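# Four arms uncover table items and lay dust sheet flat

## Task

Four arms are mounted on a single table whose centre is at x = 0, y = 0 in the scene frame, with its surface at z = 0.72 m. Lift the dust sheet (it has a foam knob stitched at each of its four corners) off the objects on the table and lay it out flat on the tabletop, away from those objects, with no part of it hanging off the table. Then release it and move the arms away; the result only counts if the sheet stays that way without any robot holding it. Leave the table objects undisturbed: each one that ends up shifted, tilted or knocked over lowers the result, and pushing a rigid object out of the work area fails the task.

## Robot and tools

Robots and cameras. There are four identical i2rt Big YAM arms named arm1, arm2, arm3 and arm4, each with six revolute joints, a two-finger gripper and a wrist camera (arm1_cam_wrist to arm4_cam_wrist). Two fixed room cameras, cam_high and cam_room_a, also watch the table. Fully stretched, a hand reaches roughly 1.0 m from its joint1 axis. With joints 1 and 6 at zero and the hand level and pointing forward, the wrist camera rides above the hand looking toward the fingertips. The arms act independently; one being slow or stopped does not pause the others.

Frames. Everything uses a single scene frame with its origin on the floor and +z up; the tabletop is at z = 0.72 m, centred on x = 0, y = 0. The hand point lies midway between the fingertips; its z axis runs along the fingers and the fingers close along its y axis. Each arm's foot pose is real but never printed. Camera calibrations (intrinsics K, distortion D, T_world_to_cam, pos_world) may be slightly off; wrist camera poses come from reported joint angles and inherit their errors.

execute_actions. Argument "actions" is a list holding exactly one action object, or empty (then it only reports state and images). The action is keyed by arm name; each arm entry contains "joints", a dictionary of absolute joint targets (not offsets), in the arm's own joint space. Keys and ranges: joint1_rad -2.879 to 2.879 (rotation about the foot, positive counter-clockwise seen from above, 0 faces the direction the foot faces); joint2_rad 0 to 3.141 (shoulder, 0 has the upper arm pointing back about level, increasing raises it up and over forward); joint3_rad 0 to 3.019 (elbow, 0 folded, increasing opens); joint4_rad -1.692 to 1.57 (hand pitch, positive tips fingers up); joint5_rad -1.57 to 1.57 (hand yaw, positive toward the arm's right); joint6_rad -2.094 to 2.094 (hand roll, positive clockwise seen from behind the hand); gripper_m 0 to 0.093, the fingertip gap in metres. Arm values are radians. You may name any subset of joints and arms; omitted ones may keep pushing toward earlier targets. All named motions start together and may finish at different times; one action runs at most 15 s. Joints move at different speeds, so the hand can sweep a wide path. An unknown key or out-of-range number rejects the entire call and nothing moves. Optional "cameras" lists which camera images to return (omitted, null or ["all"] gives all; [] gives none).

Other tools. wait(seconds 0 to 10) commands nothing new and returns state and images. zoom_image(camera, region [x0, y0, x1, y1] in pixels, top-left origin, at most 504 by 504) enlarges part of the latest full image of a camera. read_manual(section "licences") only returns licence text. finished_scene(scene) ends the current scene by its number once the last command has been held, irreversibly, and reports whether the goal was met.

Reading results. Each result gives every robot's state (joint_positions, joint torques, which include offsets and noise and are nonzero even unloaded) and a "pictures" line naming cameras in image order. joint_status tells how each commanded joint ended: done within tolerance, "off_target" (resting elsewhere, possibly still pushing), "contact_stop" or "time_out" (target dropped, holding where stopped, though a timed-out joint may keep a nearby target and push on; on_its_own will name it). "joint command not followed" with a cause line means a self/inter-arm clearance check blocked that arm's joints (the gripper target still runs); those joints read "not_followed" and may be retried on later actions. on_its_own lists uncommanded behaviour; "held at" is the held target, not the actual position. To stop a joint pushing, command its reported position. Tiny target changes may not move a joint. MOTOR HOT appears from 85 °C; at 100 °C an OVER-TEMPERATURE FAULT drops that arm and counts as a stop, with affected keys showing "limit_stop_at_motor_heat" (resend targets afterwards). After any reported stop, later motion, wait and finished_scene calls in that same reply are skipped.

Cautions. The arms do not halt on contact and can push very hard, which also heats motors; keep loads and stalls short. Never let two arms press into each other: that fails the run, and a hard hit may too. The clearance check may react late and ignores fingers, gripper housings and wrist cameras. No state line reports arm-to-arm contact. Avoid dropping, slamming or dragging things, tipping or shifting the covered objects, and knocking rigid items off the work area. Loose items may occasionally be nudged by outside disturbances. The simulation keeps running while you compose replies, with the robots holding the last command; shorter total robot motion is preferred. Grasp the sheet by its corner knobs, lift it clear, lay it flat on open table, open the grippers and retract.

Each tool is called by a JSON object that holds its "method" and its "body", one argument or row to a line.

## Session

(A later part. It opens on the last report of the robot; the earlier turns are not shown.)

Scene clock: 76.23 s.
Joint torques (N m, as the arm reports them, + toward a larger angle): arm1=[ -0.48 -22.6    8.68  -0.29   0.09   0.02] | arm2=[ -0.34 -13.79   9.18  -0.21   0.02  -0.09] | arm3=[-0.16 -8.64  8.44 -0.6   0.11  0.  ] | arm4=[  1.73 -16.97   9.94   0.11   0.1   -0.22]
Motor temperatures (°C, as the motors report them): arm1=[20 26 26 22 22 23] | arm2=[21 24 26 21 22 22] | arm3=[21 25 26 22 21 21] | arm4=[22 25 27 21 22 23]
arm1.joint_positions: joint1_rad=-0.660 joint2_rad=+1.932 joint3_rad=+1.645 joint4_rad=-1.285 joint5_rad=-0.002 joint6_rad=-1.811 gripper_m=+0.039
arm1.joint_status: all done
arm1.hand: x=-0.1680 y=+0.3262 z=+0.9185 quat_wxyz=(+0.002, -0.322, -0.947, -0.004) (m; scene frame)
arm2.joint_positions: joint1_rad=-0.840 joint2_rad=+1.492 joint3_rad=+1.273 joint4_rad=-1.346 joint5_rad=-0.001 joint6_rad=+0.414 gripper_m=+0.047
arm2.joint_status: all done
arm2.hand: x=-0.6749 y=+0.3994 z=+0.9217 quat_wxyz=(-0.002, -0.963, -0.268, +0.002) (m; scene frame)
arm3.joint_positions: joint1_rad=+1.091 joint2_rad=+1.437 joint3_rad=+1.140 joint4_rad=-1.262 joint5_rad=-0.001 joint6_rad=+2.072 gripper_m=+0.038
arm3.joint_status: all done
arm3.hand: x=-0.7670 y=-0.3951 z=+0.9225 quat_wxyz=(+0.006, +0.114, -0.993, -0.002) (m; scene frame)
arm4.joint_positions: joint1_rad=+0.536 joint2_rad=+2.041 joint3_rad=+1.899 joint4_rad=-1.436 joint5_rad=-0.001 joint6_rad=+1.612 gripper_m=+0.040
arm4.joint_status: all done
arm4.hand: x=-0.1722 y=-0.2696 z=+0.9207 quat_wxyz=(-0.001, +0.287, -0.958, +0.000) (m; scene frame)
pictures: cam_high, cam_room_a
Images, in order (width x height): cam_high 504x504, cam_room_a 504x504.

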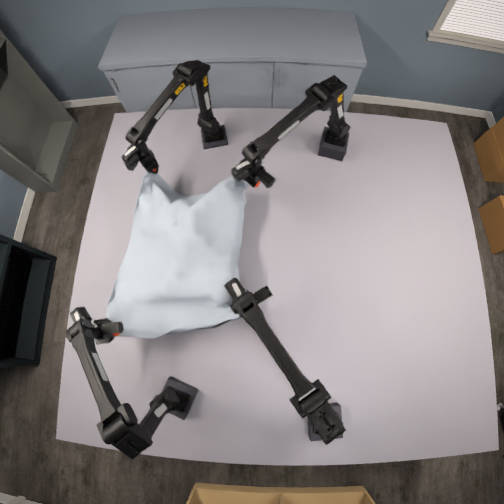

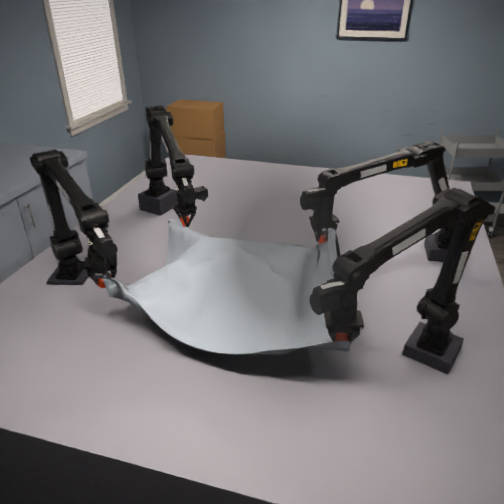

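{"method": "execute_actions", "body": {
  "actions": [
    {"arm1":{"joints":{"joint2_rad":1.343,"joint3_rad":1.274,"joint4_rad":-1.145}},"arm2":{"joints":{"joint1_rad":-0.911,"joint2_rad":1.26,"joint3_rad":1.42,"joint4_rad":-1.358}},"arm3":{"joints":{"joint2_rad":1.17,"joint3_rad":1.27,"joint4_rad":-1.3}},"arm4":{"joints":{"joint1_rad":0.605,"joint2_rad":1.42,"joint3_rad":1.434,"joint4_rad":-1.226}}}
  ],
  "cameras": ["cam_room_a","cam_high"]
}}

Scene clock: 87.87 s.
Joint torques (N m, as the arm reports them, + toward a larger angle): arm1=[ -1.36 -13.03   6.51   0.51   0.74   0.04] | arm2=[  0.47 -11.29  10.91   0.34   0.14  -0.04] | arm3=[-0.24 -4.7  10.33  0.19  0.02 -0.09] | arm4=[  1.2  -11.63   7.85   0.32  -0.69  -0.27]
Motor temperatures (°C, as the motors report them): arm1=[20 26 27 22 22 23] | arm2=[21 24 27 21 22 22] | arm3=[21 25 26 22 21 21] | arm4=[22 25 28 21 22 23]
arm1.joint_positions: joint1_rad=-0.644 joint2_rad=+1.342 joint3_rad=+1.298 joint4_rad=-1.133 joint5_rad=-0.016 joint6_rad=-1.811 gripper_m=+0.039
arm1.joint_status: all done
arm1.hand: x=-0.0772 y=+0.3836 z=+1.0825 quat_wxyz=(+0.100, -0.306, -0.932, +0.166) (m; scene frame)
arm2.joint_positions: joint1_rad=-0.910 joint2_rad=+1.265 joint3_rad=+1.391 joint4_rad=-1.353 joint5_rad=-0.005 joint6_rad=+0.407 gripper_m=+0.047
arm2.joint_status: all done
arm2.hand: x=-0.6989 y=+0.4172 z=+1.0656 quat_wxyz=(-0.105, -0.957, -0.234, +0.136) (m; scene frame)
arm3.joint_positions: joint1_rad=+1.091 joint2_rad=+1.167 joint3_rad=+1.249 joint4_rad=-1.291 joint5_rad=+0.001 joint6_rad=+2.075 gripper_m=+0.038
arm3.joint_status: all done
arm3.hand: x=-0.7638 y=-0.3968 z=+1.0720 quat_wxyz=(+0.105, +0.111, -0.978, -0.145) (m; scene frame)
arm4.joint_positions: joint1_rad=+0.599 joint2_rad=+1.430 joint3_rad=+1.438 joint4_rad=-1.210 joint5_rad=+0.016 joint6_rad=+1.612 gripper_m=+0.041
arm4.joint_status: all done
arm4.hand: x=-0.1229 y=-0.3885 z=+1.0713 quat_wxyz=(+0.057, +0.310, -0.932, -0.177) (m; scene frame)
pictures: cam_high, cam_room_a
Images, in order (width x height): cam_high 504x504, cam_room_a 504x504.

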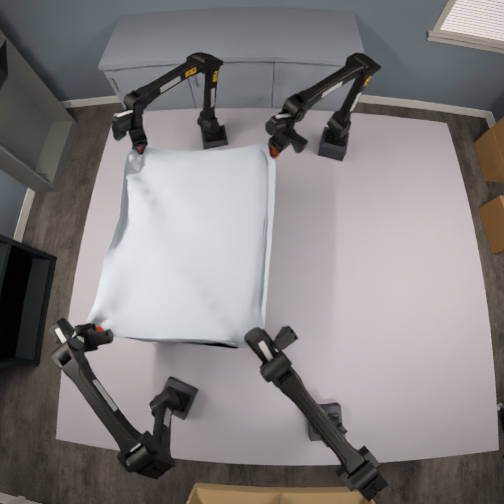

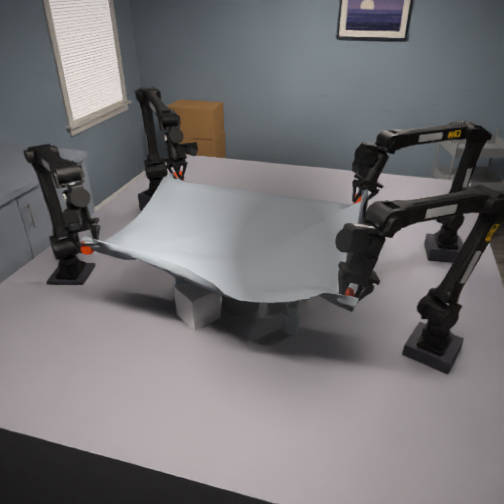

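{"method": "execute_actions", "body": {
  "actions": [
    {"arm1":{"joints":{"joint1_rad":-0.424,"joint2_rad":1.124,"joint3_rad":1.09,"joint4_rad":-1.188}},"arm2":{"joints":{"joint1_rad":-0.669,"joint2_rad":1.068,"joint3_rad":1.25,"joint4_rad":-1.402,"joint6_rad":0.58}},"arm3":{"joints":{"joint1_rad":0.692,"joint2_rad":0.885,"joint3_rad":1.07,"joint4_rad":-1.406,"joint6_rad":1.67}},"arm4":{"joints":{"joint1_rad":0.268,"joint2_rad":1.231,"joint3_rad":1.26,"joint4_rad":-1.249,"joint6_rad":1.34}}}
  ],
  "cameras": ["cam_room_a","cam_high"]
}}

Scene clock: 105.77 s.
Joint torques (N m, as the arm reports them, + toward a larger angle): arm1=[-1.27 -8.86  6.87  0.21  0.34  0.07] | arm2=[-0.38 -6.47  7.91  0.47  0.26  0.25] | arm3=[-0.15 -0.89  8.5  -0.07 -0.03 -0.19] | arm4=[ 0.97 -8.99  8.08  0.12 -0.2  -0.4 ]
Motor temperatures (°C, as the motors report them): arm1=[20 25 26 22 23 23] | arm2=[21 23 28 21 22 22] | arm3=[21 25 28 22 21 21] | arm4=[22 24 27 21 22 23]
arm1.joint_positions: joint1_rad=-0.412 joint2_rad=+1.116 joint3_rad=+1.110 joint4_rad=-1.171 joint5_rad=-0.007 joint6_rad=-1.811 gripper_m=+0.039
arm1.joint_status: all done
arm1.hand: x=+0.0533 y=+0.3763 z=+1.0822 quat_wxyz=(+0.083, -0.197, -0.961, +0.173) (m; scene frame)
arm2.joint_positions: joint1_rad=-0.661 joint2_rad=+1.065 joint3_rad=+1.260 joint4_rad=-1.397 joint5_rad=-0.008 joint6_rad=+0.556 gripper_m=+0.047
arm2.joint_status: all done
arm2.hand: x=-0.5758 y=+0.4261 z=+1.0766 quat_wxyz=(-0.140, -0.942, -0.282, +0.119) (m; scene frame)
arm3.joint_positions: joint1_rad=+0.701 joint2_rad=+0.880 joint3_rad=+1.072 joint4_rad=-1.396 joint5_rad=+0.003 joint6_rad=+1.681 gripper_m=+0.038
arm3.joint_status: all done
arm3.hand: x=-0.5934 y=-0.4181 z=+1.0740 quat_wxyz=(+0.041, +0.113, -0.977, -0.176) (m; scene frame)
arm4.joint_positions: joint1_rad=+0.268 joint2_rad=+1.243 joint3_rad=+1.264 joint4_rad=-1.224 joint5_rad=+0.006 joint6_rad=+1.365 gripper_m=+0.040
arm4.joint_status: all done
arm4.hand: x=+0.0461 y=-0.3748 z=+1.0719 quat_wxyz=(+0.011, +0.271, -0.944, -0.186) (m; scene frame)
pictures: cam_high, cam_room_a
Images, in order (width x height): cam_high 504x504, cam_room_a 504x504.

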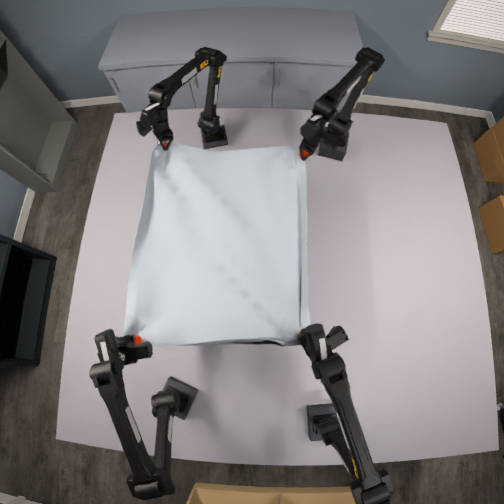

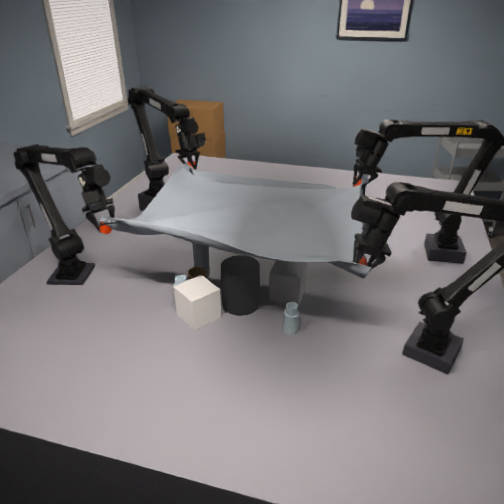

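{"method": "execute_actions", "body": {
  "actions": [
    {"arm1":{"joints":{"joint1_rad":-0.01,"joint2_rad":0.917,"joint3_rad":0.96,"joint4_rad":-1.265}},"arm2":{"joints":{"joint1_rad":-0.208,"joint2_rad":0.978,"joint3_rad":1.2,"joint4_rad":-1.436,"joint6_rad":1.04}},"arm3":{"joints":{"joint1_rad":0.096,"joint2_rad":0.86,"joint3_rad":1.07,"joint4_rad":-1.416,"joint6_rad":1.08}},"arm4":{"joints":{"joint1_rad":-0.117,"joint2_rad":1.162,"joint3_rad":1.21,"joint4_rad":-1.262,"joint6_rad":0.96}}}
  ],
  "cameras": ["cam_room_a"]
}}

{"method": "execute_actions", "body": {
  "actions": [
    {"arm1":{"joints":{"joint1_rad":0.539,"joint2_rad":0.922,"joint3_rad":0.98,"joint4_rad":-1.263}},"arm2":{"joints":{"joint1_rad":0.272,"joint2_rad":1.085,"joint3_rad":1.31,"joint4_rad":-1.395,"joint6_rad":1.52}},"arm3":{"joints":{"joint1_rad":-0.368,"joint2_rad":1.075,"joint3_rad":1.22,"joint4_rad":-1.324,"joint6_rad":0.61}},"arm4":{"joints":{"joint1_rad":-0.513,"joint2_rad":1.26,"joint3_rad":1.335,"joint4_rad":-1.244,"joint6_rad":0.56}}}
  ],
  "cameras": ["cam_room_a"]
}}

{"method": "execute_actions", "body": {
  "actions": [
    {"arm1":{"joints":{"joint1_rad":0.922,"joint2_rad":1.115,"joint3_rad":1.13,"joint4_rad":-1.19,"joint6_rad":-1.6}},"arm2":{"joints":{"joint1_rad":0.564,"joint2_rad":1.32,"joint3_rad":1.495,"joint4_rad":-1.35,"joint6_rad":1.81}},"arm3":{"joints":{"joint1_rad":-0.604,"joint2_rad":1.368,"joint3_rad":1.46,"joint4_rad":-1.274,"joint6_rad":0.38}},"arm4":{"joints":{"joint1_rad":-0.778,"joint2_rad":1.47,"joint3_rad":1.54,"joint4_rad":-1.238,"joint6_rad":0.3}}}
  ]
}}

Scene clock: 127.03 s.
Joint torques (N m, as the arm reports them, + toward a larger angle): arm1=[ 0.23 -4.4   6.96  0.17  0.15  0.07] | arm2=[ 0.56 -5.63  8.2   0.26  0.28  0.2 ] | arm3=[-0.75 -2.13  8.69 -0.01 -0.1  -0.15] | arm4=[ 0.23 -9.54  7.8   0.2   0.07 -0.39]
Motor temperatures (°C, as the motors report them): arm1=[20 25 27 22 23 23] | arm2=[21 23 27 21 22 22] | arm3=[21 24 27 22 21 21] | arm4=[22 24 27 21 22 23]
arm1.joint_positions: joint1_rad=-0.010 joint2_rad=+0.912 joint3_rad=+0.976 joint4_rad=-1.249 joint5_rad=-0.004 joint6_rad=-1.811 gripper_m=+0.039
arm1.joint_status: all done
arm1.hand: x=+0.2124 y=+0.3820 z=+1.0791 quat_wxyz=(+0.046, -0.003, -0.982, +0.182) (m; scene frame)
arm2.joint_positions: joint1_rad=-0.209 joint2_rad=+0.979 joint3_rad=+1.204 joint4_rad=-1.425 joint5_rad=-0.008 joint6_rad=+1.017 gripper_m=+0.047
arm2.joint_status: all done
arm2.hand: x=-0.4181 y=+0.4258 z=+1.0756 quat_wxyz=(-0.178, -0.943, -0.277, +0.046) (m; scene frame)
arm3.joint_positions: joint1_rad=+0.107 joint2_rad=+0.865 joint3_rad=+1.072 joint4_rad=-1.403 joint5_rad=+0.004 joint6_rad=+1.090 gripper_m=+0.038
arm3.joint_status: all done
arm3.hand: x=-0.4210 y=-0.4153 z=+1.0769 quat_wxyz=(-0.067, +0.111, -0.977, -0.171) (m; scene frame)
arm4.joint_positions: joint1_rad=-0.107 joint2_rad=+1.192 joint3_rad=+1.216 joint4_rad=-1.239 joint5_rad=-0.001 joint6_rad=+0.984 gripper_m=+0.040
arm4.joint_status: all done
arm4.hand: x=+0.2042 y=-0.3705 z=+1.0683 quat_wxyz=(-0.053, +0.275, -0.945, -0.172) (m; scene frame)
pictures: cam_room_a
Images, in order (width x height): cam_room_a 504x504.

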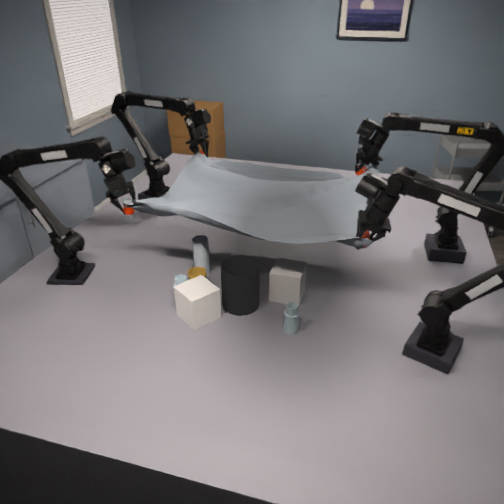

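Scene clock: 128.53 s.
Joint torques (N m, as the arm reports them, + toward a larger angle): arm1=[ 0.29 -4.53  8.31  0.19  0.01  0.08] | arm2=[ 0.54 -9.13 12.68  0.44  0.18  0.21] | arm3=[-0.31 -4.73 11.67  1.15  0.01 -0.18] | arm4=[ 0.29 -9.01 12.56  0.77  0.41 -0.41]
Motor temperatures (°C, as the motors report them): arm1=[20 25 27 22 23 23] | arm2=[21 23 27 21 22 22] | arm3=[21 25 27 22 21 21] | arm4=[22 24 28 21 22 23]
arm1.joint_positions: joint1_rad=+0.537 joint2_rad=+0.915 joint3_rad=+0.976 joint4_rad=-1.250 joint5_rad=+0.000 joint6_rad=-1.811 gripper_m=+0.039
arm1.joint_status: all done
arm1.hand: x=+0.3833 y=+0.3864 z=+1.0774 quat_wxyz=(-0.006, +0.262, -0.947, +0.184) (m; scene frame)
arm2.joint_positions: joint1_rad=+0.271 joint2_rad=+1.104 joint3_rad=+1.253 joint4_rad=-1.392 joint5_rad=-0.004 joint6_rad=+1.497 gripper_m=+0.047
arm2.joint_status: all done
arm2.hand: x=-0.2483 y=+0.4298 z=+1.0601 quat_wxyz=(-0.159, -0.947, -0.278, -0.036) (m; scene frame)
arm3.joint_positions: joint1_rad=-0.362 joint2_rad=+1.080 joint3_rad=+1.182 joint4_rad=-1.335 joint5_rad=+0.001 joint6_rad=+0.620 gripper_m=+0.038
arm3.joint_status: all done
arm3.hand: x=-0.2538 y=-0.4242 z=+1.0669 quat_wxyz=(-0.123, +0.113, -0.980, -0.109) (m; scene frame)
arm4.joint_positions: joint1_rad=-0.503 joint2_rad=+1.266 joint3_rad=+1.277 joint4_rad=-1.239 joint5_rad=-0.008 joint6_rad=+0.587 gripper_m=+0.040
arm4.joint_status: all done
arm4.hand: x=+0.3714 y=-0.3819 z=+1.0670 quat_wxyz=(-0.107, +0.276, -0.945, -0.136) (m; scene frame)
pictures: cam_room_a
Images, in order (width x height): cam_room_a 504x504.

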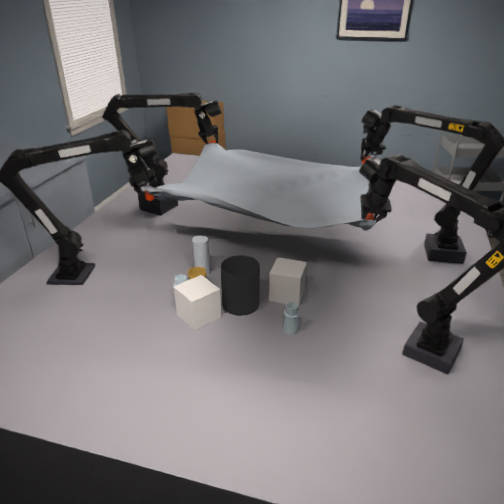

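Scene clock: 129.80 s.
Joint torques (N m, as the arm reports them, + toward a larger angle): arm1=[-0.31 -9.77 11.79  0.87 -0.06  0.02] | arm2=[ -0.03 -13.59  12.07   0.36   0.11   0.25] | arm3=[-0.84 -9.22 12.16  1.05 -0.01 -0.15] | arm4=[  0.48 -12.38  12.44   0.92   0.51  -0.38]
Motor temperatures (°C, as the motors report them): arm1=[20 25 27 22 23 23] | arm2=[21 23 28 21 22 22] | arm3=[21 25 28 22 21 21] | arm4=[22 24 28 21 22 23]
arm1.joint_positions: joint1_rad=+0.925 joint2_rad=+1.124 joint3_rad=+1.069 joint4_rad=-1.194 joint5_rad=+0.001 joint6_rad=-1.612 gripper_m=+0.038
arm1.joint_status: all done
arm1.hand: x=+0.5297 y=+0.3974 z=+1.0569 quat_wxyz=(-0.051, +0.352, -0.923, +0.147) (m; scene frame)
arm2.joint_positions: joint1_rad=+0.569 joint2_rad=+1.337 joint3_rad=+1.449 joint4_rad=-1.345 joint5_rad=-0.002 joint6_rad=+1.787 gripper_m=+0.047
arm2.joint_status: all done
arm2.hand: x=-0.0952 y=+0.4309 z=+1.0618 quat_wxyz=(-0.146, -0.945, -0.281, -0.082) (m; scene frame)
arm3.joint_positions: joint1_rad=-0.608 joint2_rad=+1.374 joint3_rad=+1.418 joint4_rad=-1.284 joint5_rad=+0.001 joint6_rad=+0.390 gripper_m=+0.038
arm3.joint_status: all done
arm3.hand: x=-0.1029 y=-0.4283 z=+1.0629 quat_wxyz=(-0.143, +0.105, -0.981, -0.075) (m; scene frame)
arm4.joint_positions: joint1_rad=-0.774 joint2_rad=+1.484 joint3_rad=+1.483 joint4_rad=-1.239 joint5_rad=-0.011 joint6_rad=+0.326 gripper_m=+0.040
arm4.joint_status: all done
arm4.hand: x=+0.5234 y=-0.3810 z=+1.0623 quat_wxyz=(-0.132, +0.272, -0.948, -0.101) (m; scene frame)
pictures: arm1_cam_wrist, arm2_cam_wrist, arm3_cam_wrist, arm4_cam_wrist, cam_high, cam_room_a
camera_calibration (this result's frames):
arm1_cam_wrist: T_world_to_cam=[[0.6343, -0.711025, 0.303492, -0.373392], [-0.716033, -0.392313, 0.577396, -0.0704368], [-0.29148, -0.583552, -0.757962, 1.31151], [0, 0, 0, 1]] pos_world=[0.568685, 0.47221, 1.14807]
arm2_cam_wrist: T_world_to_cam=[[-0.490809, 0.809022, -0.323403, -0.0521881], [0.537836, 0.573355, 0.618059, -0.84898], [0.685448, 0.129412, -0.716529, 0.891999], [0, 0, 0, 1]] pos_world=[-0.180421, 0.413553, 1.14699]
arm3_cam_wrist: T_world_to_cam=[[0.224387, -0.965706, -0.130623, -0.253709], [-0.914087, -0.255038, 0.31528, -0.535723], [-0.337781, 0.0486562, -0.939966, 1.10614], [0, 0, 0, 1]] pos_world=[-0.0591327, -0.435458, 1.1755]
arm4_cam_wrist: T_world_to_cam=[[0.549757, -0.823953, -0.137366, -0.460909], [-0.767643, -0.563179, 0.305864, -0.133788], [-0.329379, -0.062703, -0.942113, 1.27611], [0, 0, 0, 1]] pos_world=[0.571012, -0.375098, 1.17985]
Images, in order (width x height): arm1_cam_wrist 504x504, arm2_cam_wrist 504x504, arm3_cam_wrist 504x504, arm4_cam_wrist 504x504, cam_high 504x504, cam_room_a 504x504.

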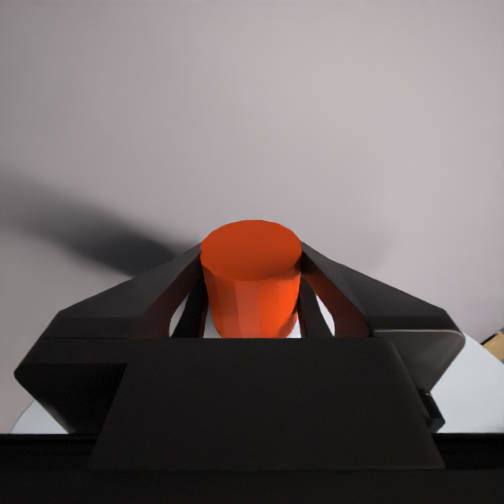

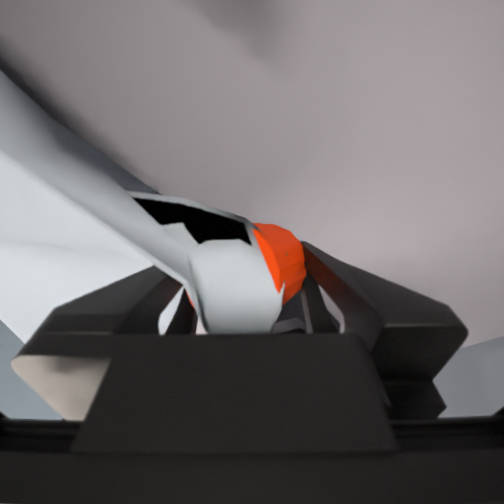

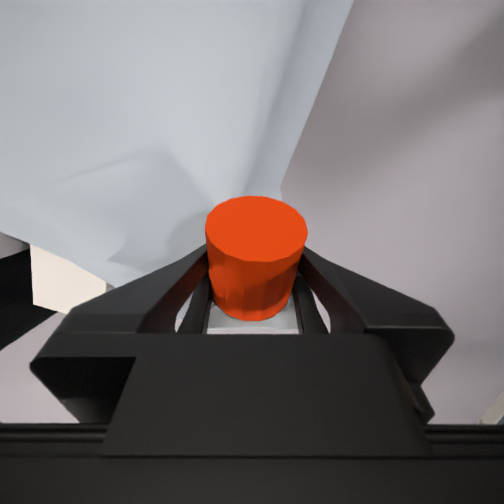

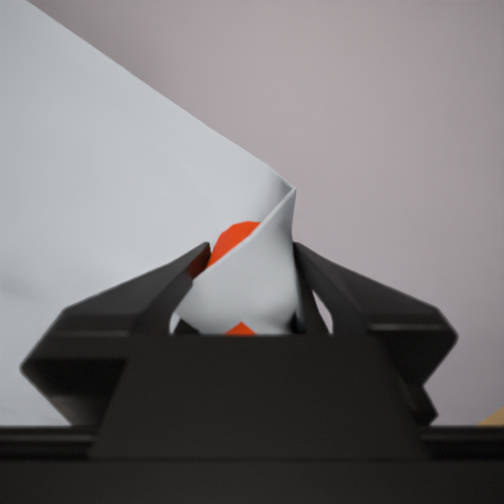

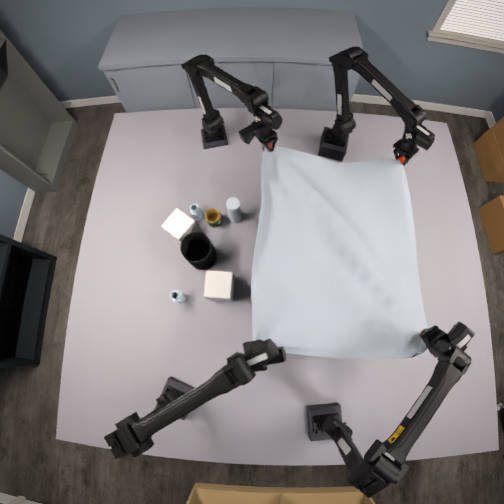

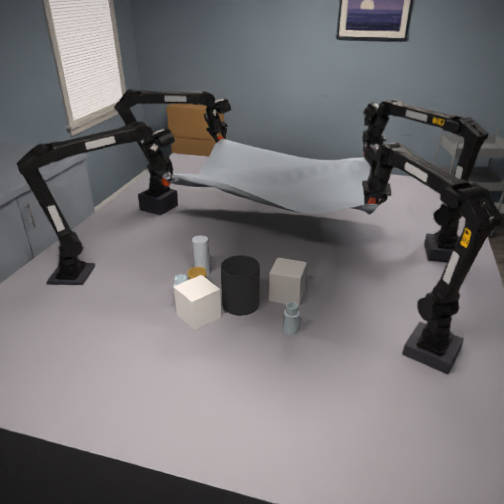

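{"method": "execute_actions", "body": {
  "actions": [
    {"arm1":{"joints":{"joint1_rad":1.19,"joint2_rad":1.67,"joint3_rad":1.11,"joint4_rad":-0.965,"joint6_rad":-1.35}},"arm2":{"joints":{"joint1_rad":0.712,"joint2_rad":1.775,"joint3_rad":1.45,"joint4_rad":-1.228,"joint6_rad":1.95}},"arm3":{"joints":{"joint1_rad":-0.722,"joint2_rad":1.88,"joint3_rad":1.54,"joint4_rad":-1.19,"joint6_rad":0.26}},"arm4":{"joints":{"joint1_rad":-0.92,"joint2_rad":1.955,"joint3_rad":1.635,"joint4_rad":-1.19,"joint6_rad":0.16}}}
  ],
  "cameras": ["cam_high"]
}}

{"method": "execute_actions", "body": {
  "actions": [
    {"arm1":{"joints":{"joint2_rad":1.855,"joint3_rad":1.01,"joint4_rad":-0.70}},"arm2":{"joints":{"joint2_rad":1.897,"joint3_rad":1.318,"joint4_rad":-0.98}},"arm3":{"joints":{"joint2_rad":2.015,"joint3_rad":1.41,"joint4_rad":-0.95}},"arm4":{"joints":{"joint2_rad":2.08,"joint3_rad":1.51,"joint4_rad":-0.97}}}
  ],
  "cameras": ["cam_high","cam_room_a"]
}}

{"method": "zoom_image", "body": {
  "camera": "cam_high",
  "region": [240, 150, 460, 370]
}}

Scene clock: 142.17 s.
Joint torques (N m, as the arm reports them, + toward a larger angle): arm1=[  0.29 -17.26   8.43   0.36  -0.35   0.04] | arm2=[ -0.25 -18.66   7.8   -0.38   0.05   0.26] | arm3=[  0.36 -16.33   8.97   0.38  -0.03  -0.15] | arm4=[  0.   -19.48   8.76   0.4    0.75  -0.45]
Motor temperatures (°C, as the motors report them): arm1=[20 25 29 22 23 23] | arm2=[21 23 29 21 22 22] | arm3=[21 25 29 22 21 21] | arm4=[22 24 30 21 22 23]
arm1.joint_positions: joint1_rad=+1.184 joint2_rad=+1.679 joint3_rad=+1.069 joint4_rad=-0.969 joint5_rad=+0.006 joint6_rad=-1.362 gripper_m=+0.038
arm1.joint_status: all done
arm1.hand: x=+0.6465 y=+0.4335 z=+0.8448 quat_wxyz=(+0.005, +0.361, -0.933, -0.007) (m; scene frame)
arm2.joint_positions: joint1_rad=+0.717 joint2_rad=+1.773 joint3_rad=+1.449 joint4_rad=-1.216 joint5_rad=+0.000 joint6_rad=+1.928 gripper_m=+0.047
arm2.joint_status: all done
arm2.hand: x=+0.0074 y=+0.4402 z=+0.8568 quat_wxyz=(-0.012, -0.957, -0.289, -0.009) (m; scene frame)
arm3.joint_positions: joint1_rad=-0.725 joint2_rad=+1.875 joint3_rad=+1.523 joint4_rad=-1.198 joint5_rad=+0.001 joint6_rad=+0.269 gripper_m=+0.038
arm3.joint_status: all done
arm3.hand: x=+0.0033 y=-0.4360 z=+0.8573 quat_wxyz=(-0.009, +0.108, -0.994, -0.001) (m; scene frame)
arm4.joint_positions: joint1_rad=-0.904 joint2_rad=+1.988 joint3_rad=+1.616 joint4_rad=-1.186 joint5_rad=-0.016 joint6_rad=+0.192 gripper_m=+0.040
arm4.joint_status: all done
arm4.hand: x=+0.6283 y=-0.3713 z=+0.8461 quat_wxyz=(-0.002, +0.277, -0.961, -0.013) (m; scene frame)
pictures: cam_high
Images, in order (width x height): cam_high 504x504.

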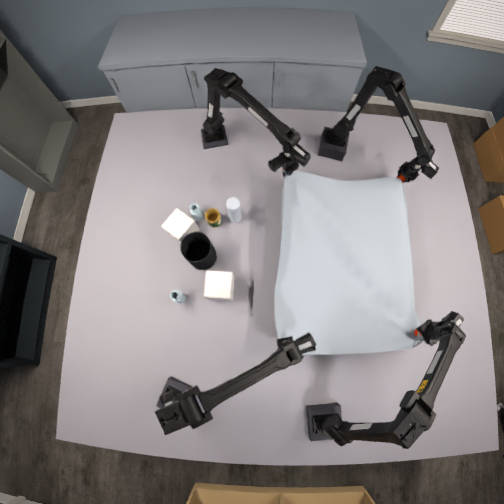

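Scene clock: 143.27 s.
Joint torques (N m, as the arm reports them, + toward a larger angle): arm1=[  0.   -17.81   4.51   0.38  -0.39   0.04] | arm2=[ -0.07 -19.55   6.05  -0.02   0.04   0.24] | arm3=[  0.56 -15.19   6.56   0.69  -0.06  -0.22] | arm4=[ -0.32 -18.66   6.83   0.43   0.72  -0.43]
Motor temperatures (°C, as the motors report them): arm1=[20 25 29 22 23 23] | arm2=[21 23 29 21 22 22] | arm3=[21 25 29 22 21 21] | arm4=[22 24 30 21 22 23]
arm1.joint_positions: joint1_rad=+1.184 joint2_rad=+1.860 joint3_rad=+1.015 joint4_rad=-0.705 joint5_rad=+0.006 joint6_rad=-1.361 gripper_m=+0.038
arm1.joint_status: all done
arm1.hand: x=+0.6564 y=+0.4271 z=+0.7524 quat_wxyz=(-0.004, +0.361, -0.933, +0.006) (m; scene frame)
arm2.joint_positions: joint1_rad=+0.717 joint2_rad=+1.895 joint3_rad=+1.328 joint4_rad=-0.978 joint5_rad=+0.000 joint6_rad=+1.930 gripper_m=+0.047
arm2.joint_status: all done
arm2.hand: x=+0.0081 y=+0.4396 z=+0.7531 quat_wxyz=(-0.009, -0.958, -0.288, -0.007) (m; scene frame)
arm3.joint_positions: joint1_rad=-0.725 joint2_rad=+2.004 joint3_rad=+1.409 joint4_rad=-0.965 joint5_rad=+0.001 joint6_rad=+0.268 gripper_m=+0.038
arm3.joint_status: all done
arm3.hand: x=+0.0009 y=-0.4378 z=+0.7491 quat_wxyz=(-0.004, +0.108, -0.994, +0.001) (m; scene frame)
arm4.joint_positions: joint1_rad=-0.904 joint2_rad=+2.096 joint3_rad=+1.506 joint4_rad=-0.970 joint5_rad=-0.016 joint6_rad=+0.189 gripper_m=+0.040
arm4.joint_status: all done
arm4.hand: x=+0.6239 y=-0.3749 z=+0.7475 quat_wxyz=(-0.001, +0.279, -0.960, -0.013) (m; scene frame)
pictures: cam_high, cam_room_a
Images, in order (width x height): cam_high 504x504, cam_room_a 504x504.

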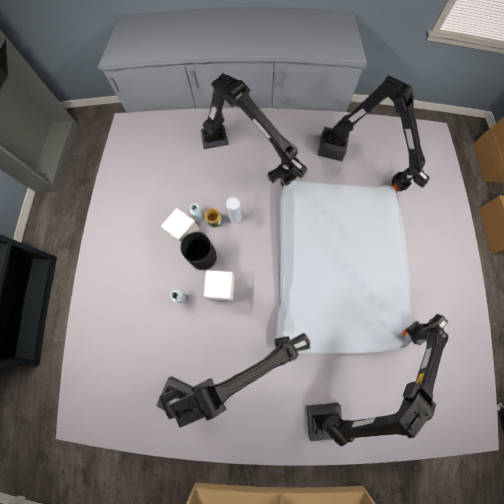

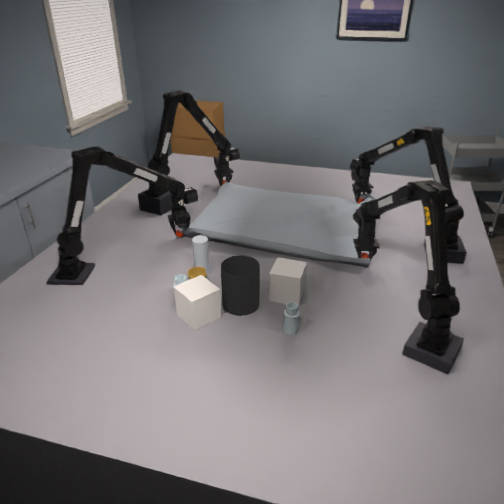

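Region (240, 150, 460, 370) of cam_high's 504x504 image, scaled by 2.291, with more detail than that image has.

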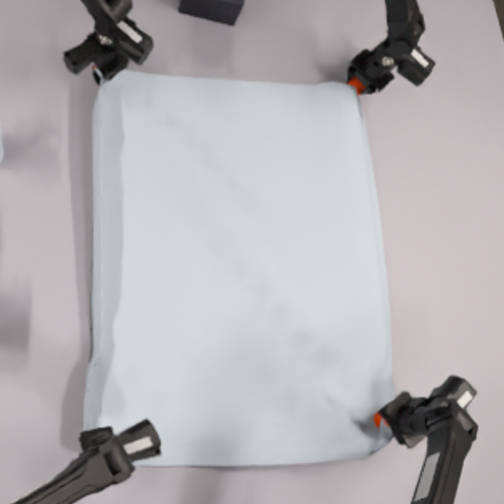

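{"method": "execute_actions", "body": {
  "actions": [
    {"arm2":{"joints":{"joint2_rad":1.845,"joint3_rad":1.246,"joint4_rad":-0.95}},"arm3":{"joints":{"joint1_rad":-0.76,"joint2_rad":1.92,"joint3_rad":1.26,"joint4_rad":-0.895}},"arm4":{"joints":{"gripper_m":0.093}}}
  ]
}}

{"method": "zoom_image", "body": {
  "camera": "cam_high",
  "region": [240, 150, 460, 370]
}}

Scene clock: 152.07 s.
Joint torques (N m, as the arm reports them, + toward a larger angle): arm1=[  0.81 -17.86   4.39   0.44  -0.18   0.03] | arm2=[  0.26 -18.72   5.59  -0.11  -0.1    0.23] | arm3=[ -2.77 -14.78   5.65   0.07   0.4   -0.18] | arm4=[ -0.06 -18.15   6.84   0.45   0.13  -0.27]
Motor temperatures (°C, as the motors report them): arm1=[20 25 27 22 23 23] | arm2=[21 24 28 21 22 22] | arm3=[21 25 28 22 21 21] | arm4=[22 25 28 21 22 23]
arm1.joint_positions: joint1_rad=+1.184 joint2_rad=+1.860 joint3_rad=+1.015 joint4_rad=-0.705 joint5_rad=+0.003 joint6_rad=-1.359 gripper_m=+0.038
arm1.joint_status: not commanded
arm1.hand: x=+0.6567 y=+0.4275 z=+0.7524 quat_wxyz=(-0.005, +0.360, -0.933, +0.005) (m; scene frame)
arm2.joint_positions: joint1_rad=+0.714 joint2_rad=+1.846 joint3_rad=+1.265 joint4_rad=-0.946 joint5_rad=+0.004 joint6_rad=+1.930 gripper_m=+0.047
arm2.joint_status: all done
arm2.hand: x=-0.0054 y=+0.4464 z=+0.7578 quat_wxyz=(-0.018, -0.958, -0.286, -0.012) (m; scene frame)
arm3.joint_positions: joint1_rad=-0.738 joint2_rad=+1.914 joint3_rad=+1.274 joint4_rad=-0.897 joint5_rad=-0.009 joint6_rad=+0.268 gripper_m=+0.038
arm3.joint_status: all done
arm3.hand: x=-0.0266 y=-0.4580 z=+0.7538 quat_wxyz=(-0.012, +0.102, -0.995, -0.008) (m; scene frame)
arm4.joint_positions: joint1_rad=-0.904 joint2_rad=+2.096 joint3_rad=+1.506 joint4_rad=-0.970 joint5_rad=-0.003 joint6_rad=+0.174 gripper_m=+0.093
arm4.joint_status: all done
arm4.hand: x=+0.6258 y=-0.3769 z=+0.7475 quat_wxyz=(-0.004, +0.286, -0.958, -0.007) (m; scene frame)
pictures: arm1_cam_wrist, arm2_cam_wrist, arm3_cam_wrist, arm4_cam_wrist, cam_high, cam_room_a
camera_calibration (this result's frames):
arm1_cam_wrist: T_world_to_cam=[[0.669834, -0.742457, 0.00895465, -0.12843], [-0.600991, -0.535044, 0.593749, 0.181217], [-0.436042, -0.403095, -0.8046, 1.18817], [0, 0, 0, 1]] pos_world=[0.71303, 0.480553, 0.849558]
arm2_cam_wrist: T_world_to_cam=[[-0.531054, 0.84619, -0.044091, -0.347486], [0.66519, 0.448564, 0.596919, -0.645886], [0.524885, 0.287667, -0.801089, 0.603112], [0, 0, 0, 1]] pos_world=[-0.0714618, 0.410265, 0.853367]
arm3_cam_wrist: T_world_to_cam=[[0.197043, -0.980089, -0.0244752, -0.427174], [-0.805567, -0.176084, 0.565735, -0.525923], [-0.55878, -0.0917578, -0.824224, 0.685387], [0, 0, 0, 1]] pos_world=[0.0434862, -0.448386, 0.851991]
arm4_cam_wrist: T_world_to_cam=[[0.551936, -0.833324, -0.0306232, -0.641731], [-0.67067, -0.46543, 0.577561, -0.183495], [-0.495549, -0.298239, -0.815773, 0.934288], [0, 0, 0, 1]] pos_world=[0.694115, -0.341533, 0.848494]
Images, in order (width x height): arm1_cam_wrist 504x504, arm2_cam_wrist 504x504, arm3_cam_wrist 504x504, arm4_cam_wrist 504x504, cam_high 504x504, cam_room_a 504x504.

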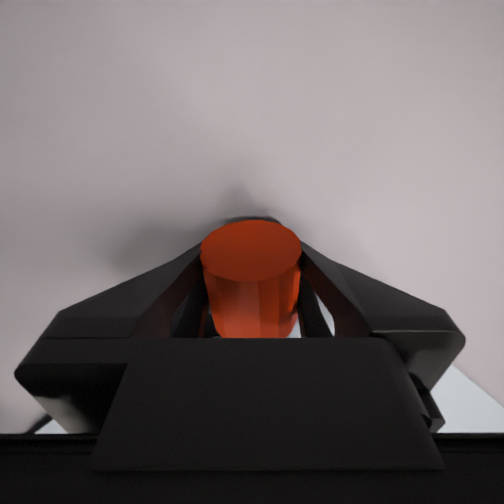

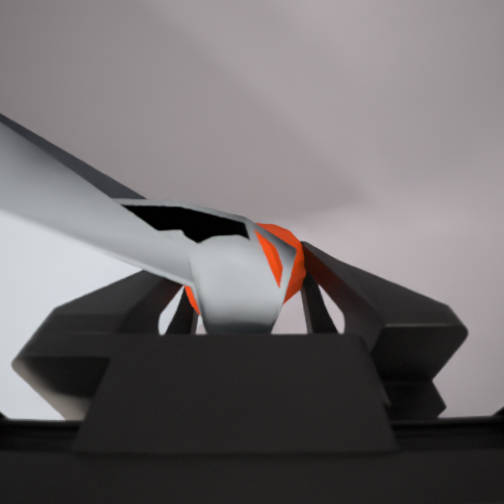

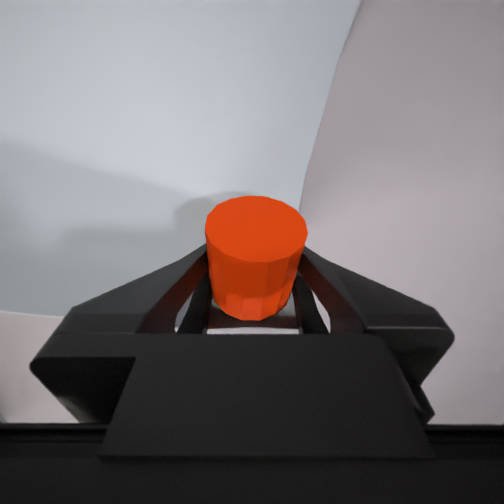

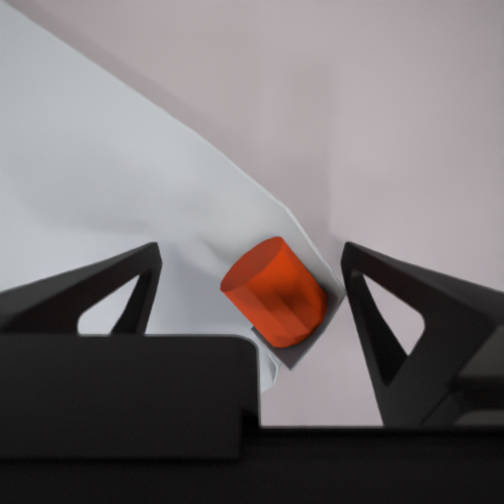

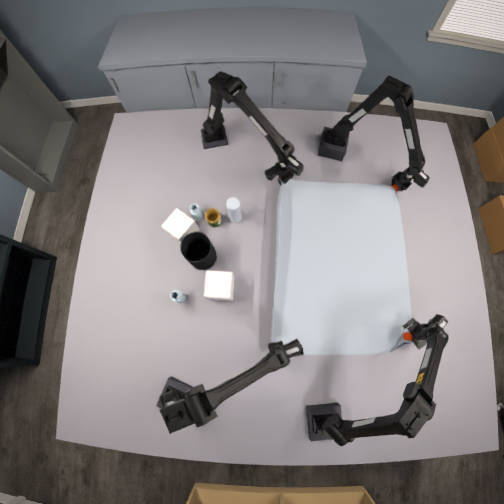

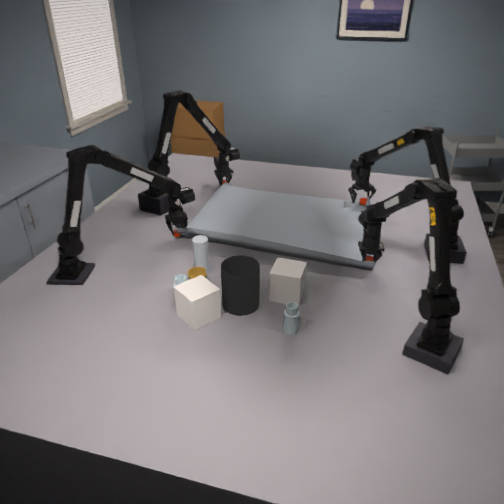

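Region (240, 150, 460, 370) of cam_high's 504x504 image, scaled by 2.291, with more detail than that image has.

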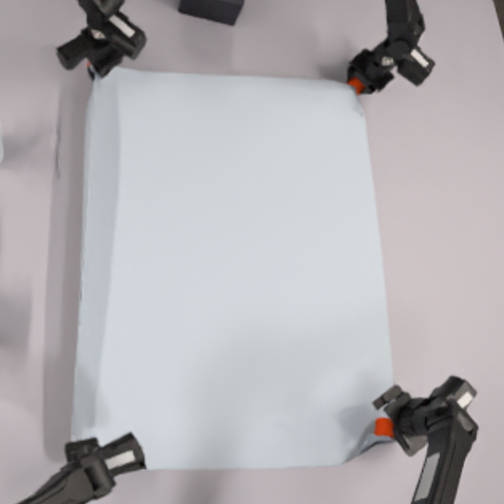

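D is unrolling, blocked by a finger. Release all and lift.

{"method": "execute_actions", "body": {
  "actions": [
    {"arm1":{"joints":{"gripper_m":0.093}},"arm2":{"joints":{"gripper_m":0.093}},"arm3":{"joints":{"gripper_m":0.093}},"arm4":{"joints":{"joint2_rad":1.6}}}
  ],
  "cameras": []
}}

{"method": "execute_actions", "body": {
  "actions": [
    {"arm1":{"joints":{"joint2_rad":1.3}},"arm2":{"joints":{"joint2_rad":1.3}},"arm3":{"joints":{"joint2_rad":1.3}},"arm4":{"joints":{"joint2_rad":1.35}}}
  ],
  "cameras": ["cam_room_a","cam_high"]
}}

{"method": "zoom_image", "body": {
  "camera": "cam_high",
  "region": [240, 155, 460, 375]
}}

Scene clock: 160.53 s.
Joint torques (N m, as the arm reports them, + toward a larger angle): arm1=[  0.49 -17.41   4.52   0.36  -0.17   0.04] | arm2=[  0.19 -18.61   5.96  -0.12  -0.05   0.19] | arm3=[ -1.99 -14.79   6.6    0.22   0.18  -0.18] | arm4=[  0.05 -12.98   9.54   1.14   0.13  -0.26]
Motor temperatures (°C, as the motors report them): arm1=[20 25 27 22 23 23] | arm2=[21 24 27 21 22 22] | arm3=[21 26 27 22 21 21] | arm4=[22 25 28 21 22 23]
arm1.joint_positions: joint1_rad=+1.184 joint2_rad=+1.860 joint3_rad=+1.015 joint4_rad=-0.705 joint5_rad=+0.002 joint6_rad=-1.359 gripper_m=+0.093
arm1.joint_status: all done
arm1.hand: x=+0.6567 y=+0.4276 z=+0.7524 quat_wxyz=(-0.005, +0.360, -0.933, +0.004) (m; scene frame)
arm2.joint_positions: joint1_rad=+0.714 joint2_rad=+1.846 joint3_rad=+1.257 joint4_rad=-0.946 joint5_rad=+0.002 joint6_rad=+1.934 gripper_m=+0.093
arm2.joint_status: all done
arm2.hand: x=-0.0081 y=+0.4487 z=+0.7553 quat_wxyz=(-0.015, -0.959, -0.284, -0.010) (m; scene frame)
arm3.joint_positions: joint1_rad=-0.744 joint2_rad=+1.914 joint3_rad=+1.263 joint4_rad=-0.897 joint5_rad=-0.004 joint6_rad=+0.268 gripper_m=+0.093
arm3.joint_status: all done
arm3.hand: x=-0.0294 y=-0.4641 z=+0.7504 quat_wxyz=(-0.008, +0.099, -0.995, -0.003) (m; scene frame)
arm4.joint_positions: joint1_rad=-0.904 joint2_rad=+1.597 joint3_rad=+1.495 joint4_rad=-0.970 joint5_rad=-0.003 joint6_rad=+0.173 gripper_m=+0.093
arm4.joint_status: all done
arm4.hand: x=+0.6311 y=-0.3739 z=+1.0336 quat_wxyz=(-0.220, +0.277, -0.928, -0.114) (m; scene frame)
pictures: none
No camera images: the call's "cameras" was empty. Leave "cameras" out to get every camera's image.

Scene clock: 162.03 s.
Joint torques (N m, as the arm reports them, + toward a larger angle): arm1=[  0.48 -11.07   7.69   1.55  -0.12   0.04] | arm2=[  0.24 -11.93   9.02   0.69  -0.06   0.14] | arm3=[-1.37 -7.49  9.88  1.15  0.22 -0.2 ] | arm4=[-0.17 -9.56  9.71  1.45  0.09 -0.25]
Motor temperatures (°C, as the motors report them): arm1=[20 25 27 22 23 23] | arm2=[21 24 27 21 22 22] | arm3=[21 26 27 22 21 21] | arm4=[22 25 28 21 22 23]
arm1.joint_positions: joint1_rad=+1.184 joint2_rad=+1.289 joint3_rad=+1.015 joint4_rad=-0.705 joint5_rad=+0.002 joint6_rad=-1.359 gripper_m=+0.093
arm1.joint_status: all done
arm1.hand: x=+0.6845 y=+0.4058 z=+1.0152 quat_wxyz=(-0.159, +0.344, -0.894, +0.240) (m; scene frame)
arm2.joint_positions: joint1_rad=+0.714 joint2_rad=+1.297 joint3_rad=+1.246 joint4_rad=-0.946 joint5_rad=+0.002 joint6_rad=+1.934 gripper_m=+0.093
arm2.joint_status: all done
arm2.hand: x=-0.0214 y=+0.4584 z=+1.0239 quat_wxyz=(-0.225, -0.920, -0.272, -0.171) (m; scene frame)
arm3.joint_positions: joint1_rad=-0.744 joint2_rad=+1.292 joint3_rad=+1.251 joint4_rad=-0.897 joint5_rad=-0.004 joint6_rad=+0.268 gripper_m=+0.093
arm3.joint_status: all done
arm3.hand: x=-0.0398 y=-0.4680 z=+1.0623 quat_wxyz=(-0.288, +0.095, -0.947, -0.111) (m; scene frame)
arm4.joint_positions: joint1_rad=-0.904 joint2_rad=+1.344 joint3_rad=+1.495 joint4_rad=-0.970 joint5_rad=-0.003 joint6_rad=+0.173 gripper_m=+0.093
arm4.joint_status: all done
arm4.hand: x=+0.5956 y=-0.4082 z=+1.1740 quat_wxyz=(-0.328, +0.265, -0.891, -0.168) (m; scene frame)
pictures: cam_high, cam_room_a
Images, in order (width x height): cam_high 504x504, cam_room_a 504x504.

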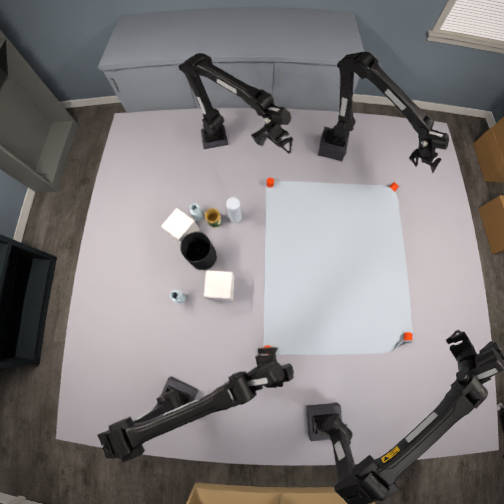

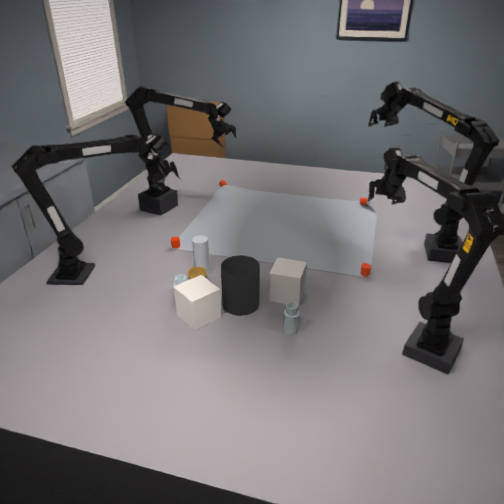

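Region (240, 155, 460, 375) of cam_high's 504x504 image, scaled by 2.291, with more detail than that image has.

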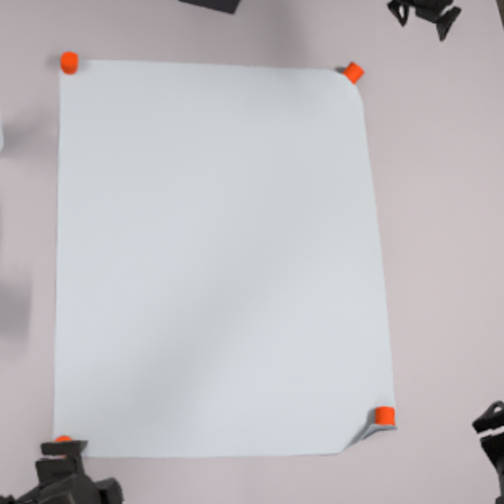

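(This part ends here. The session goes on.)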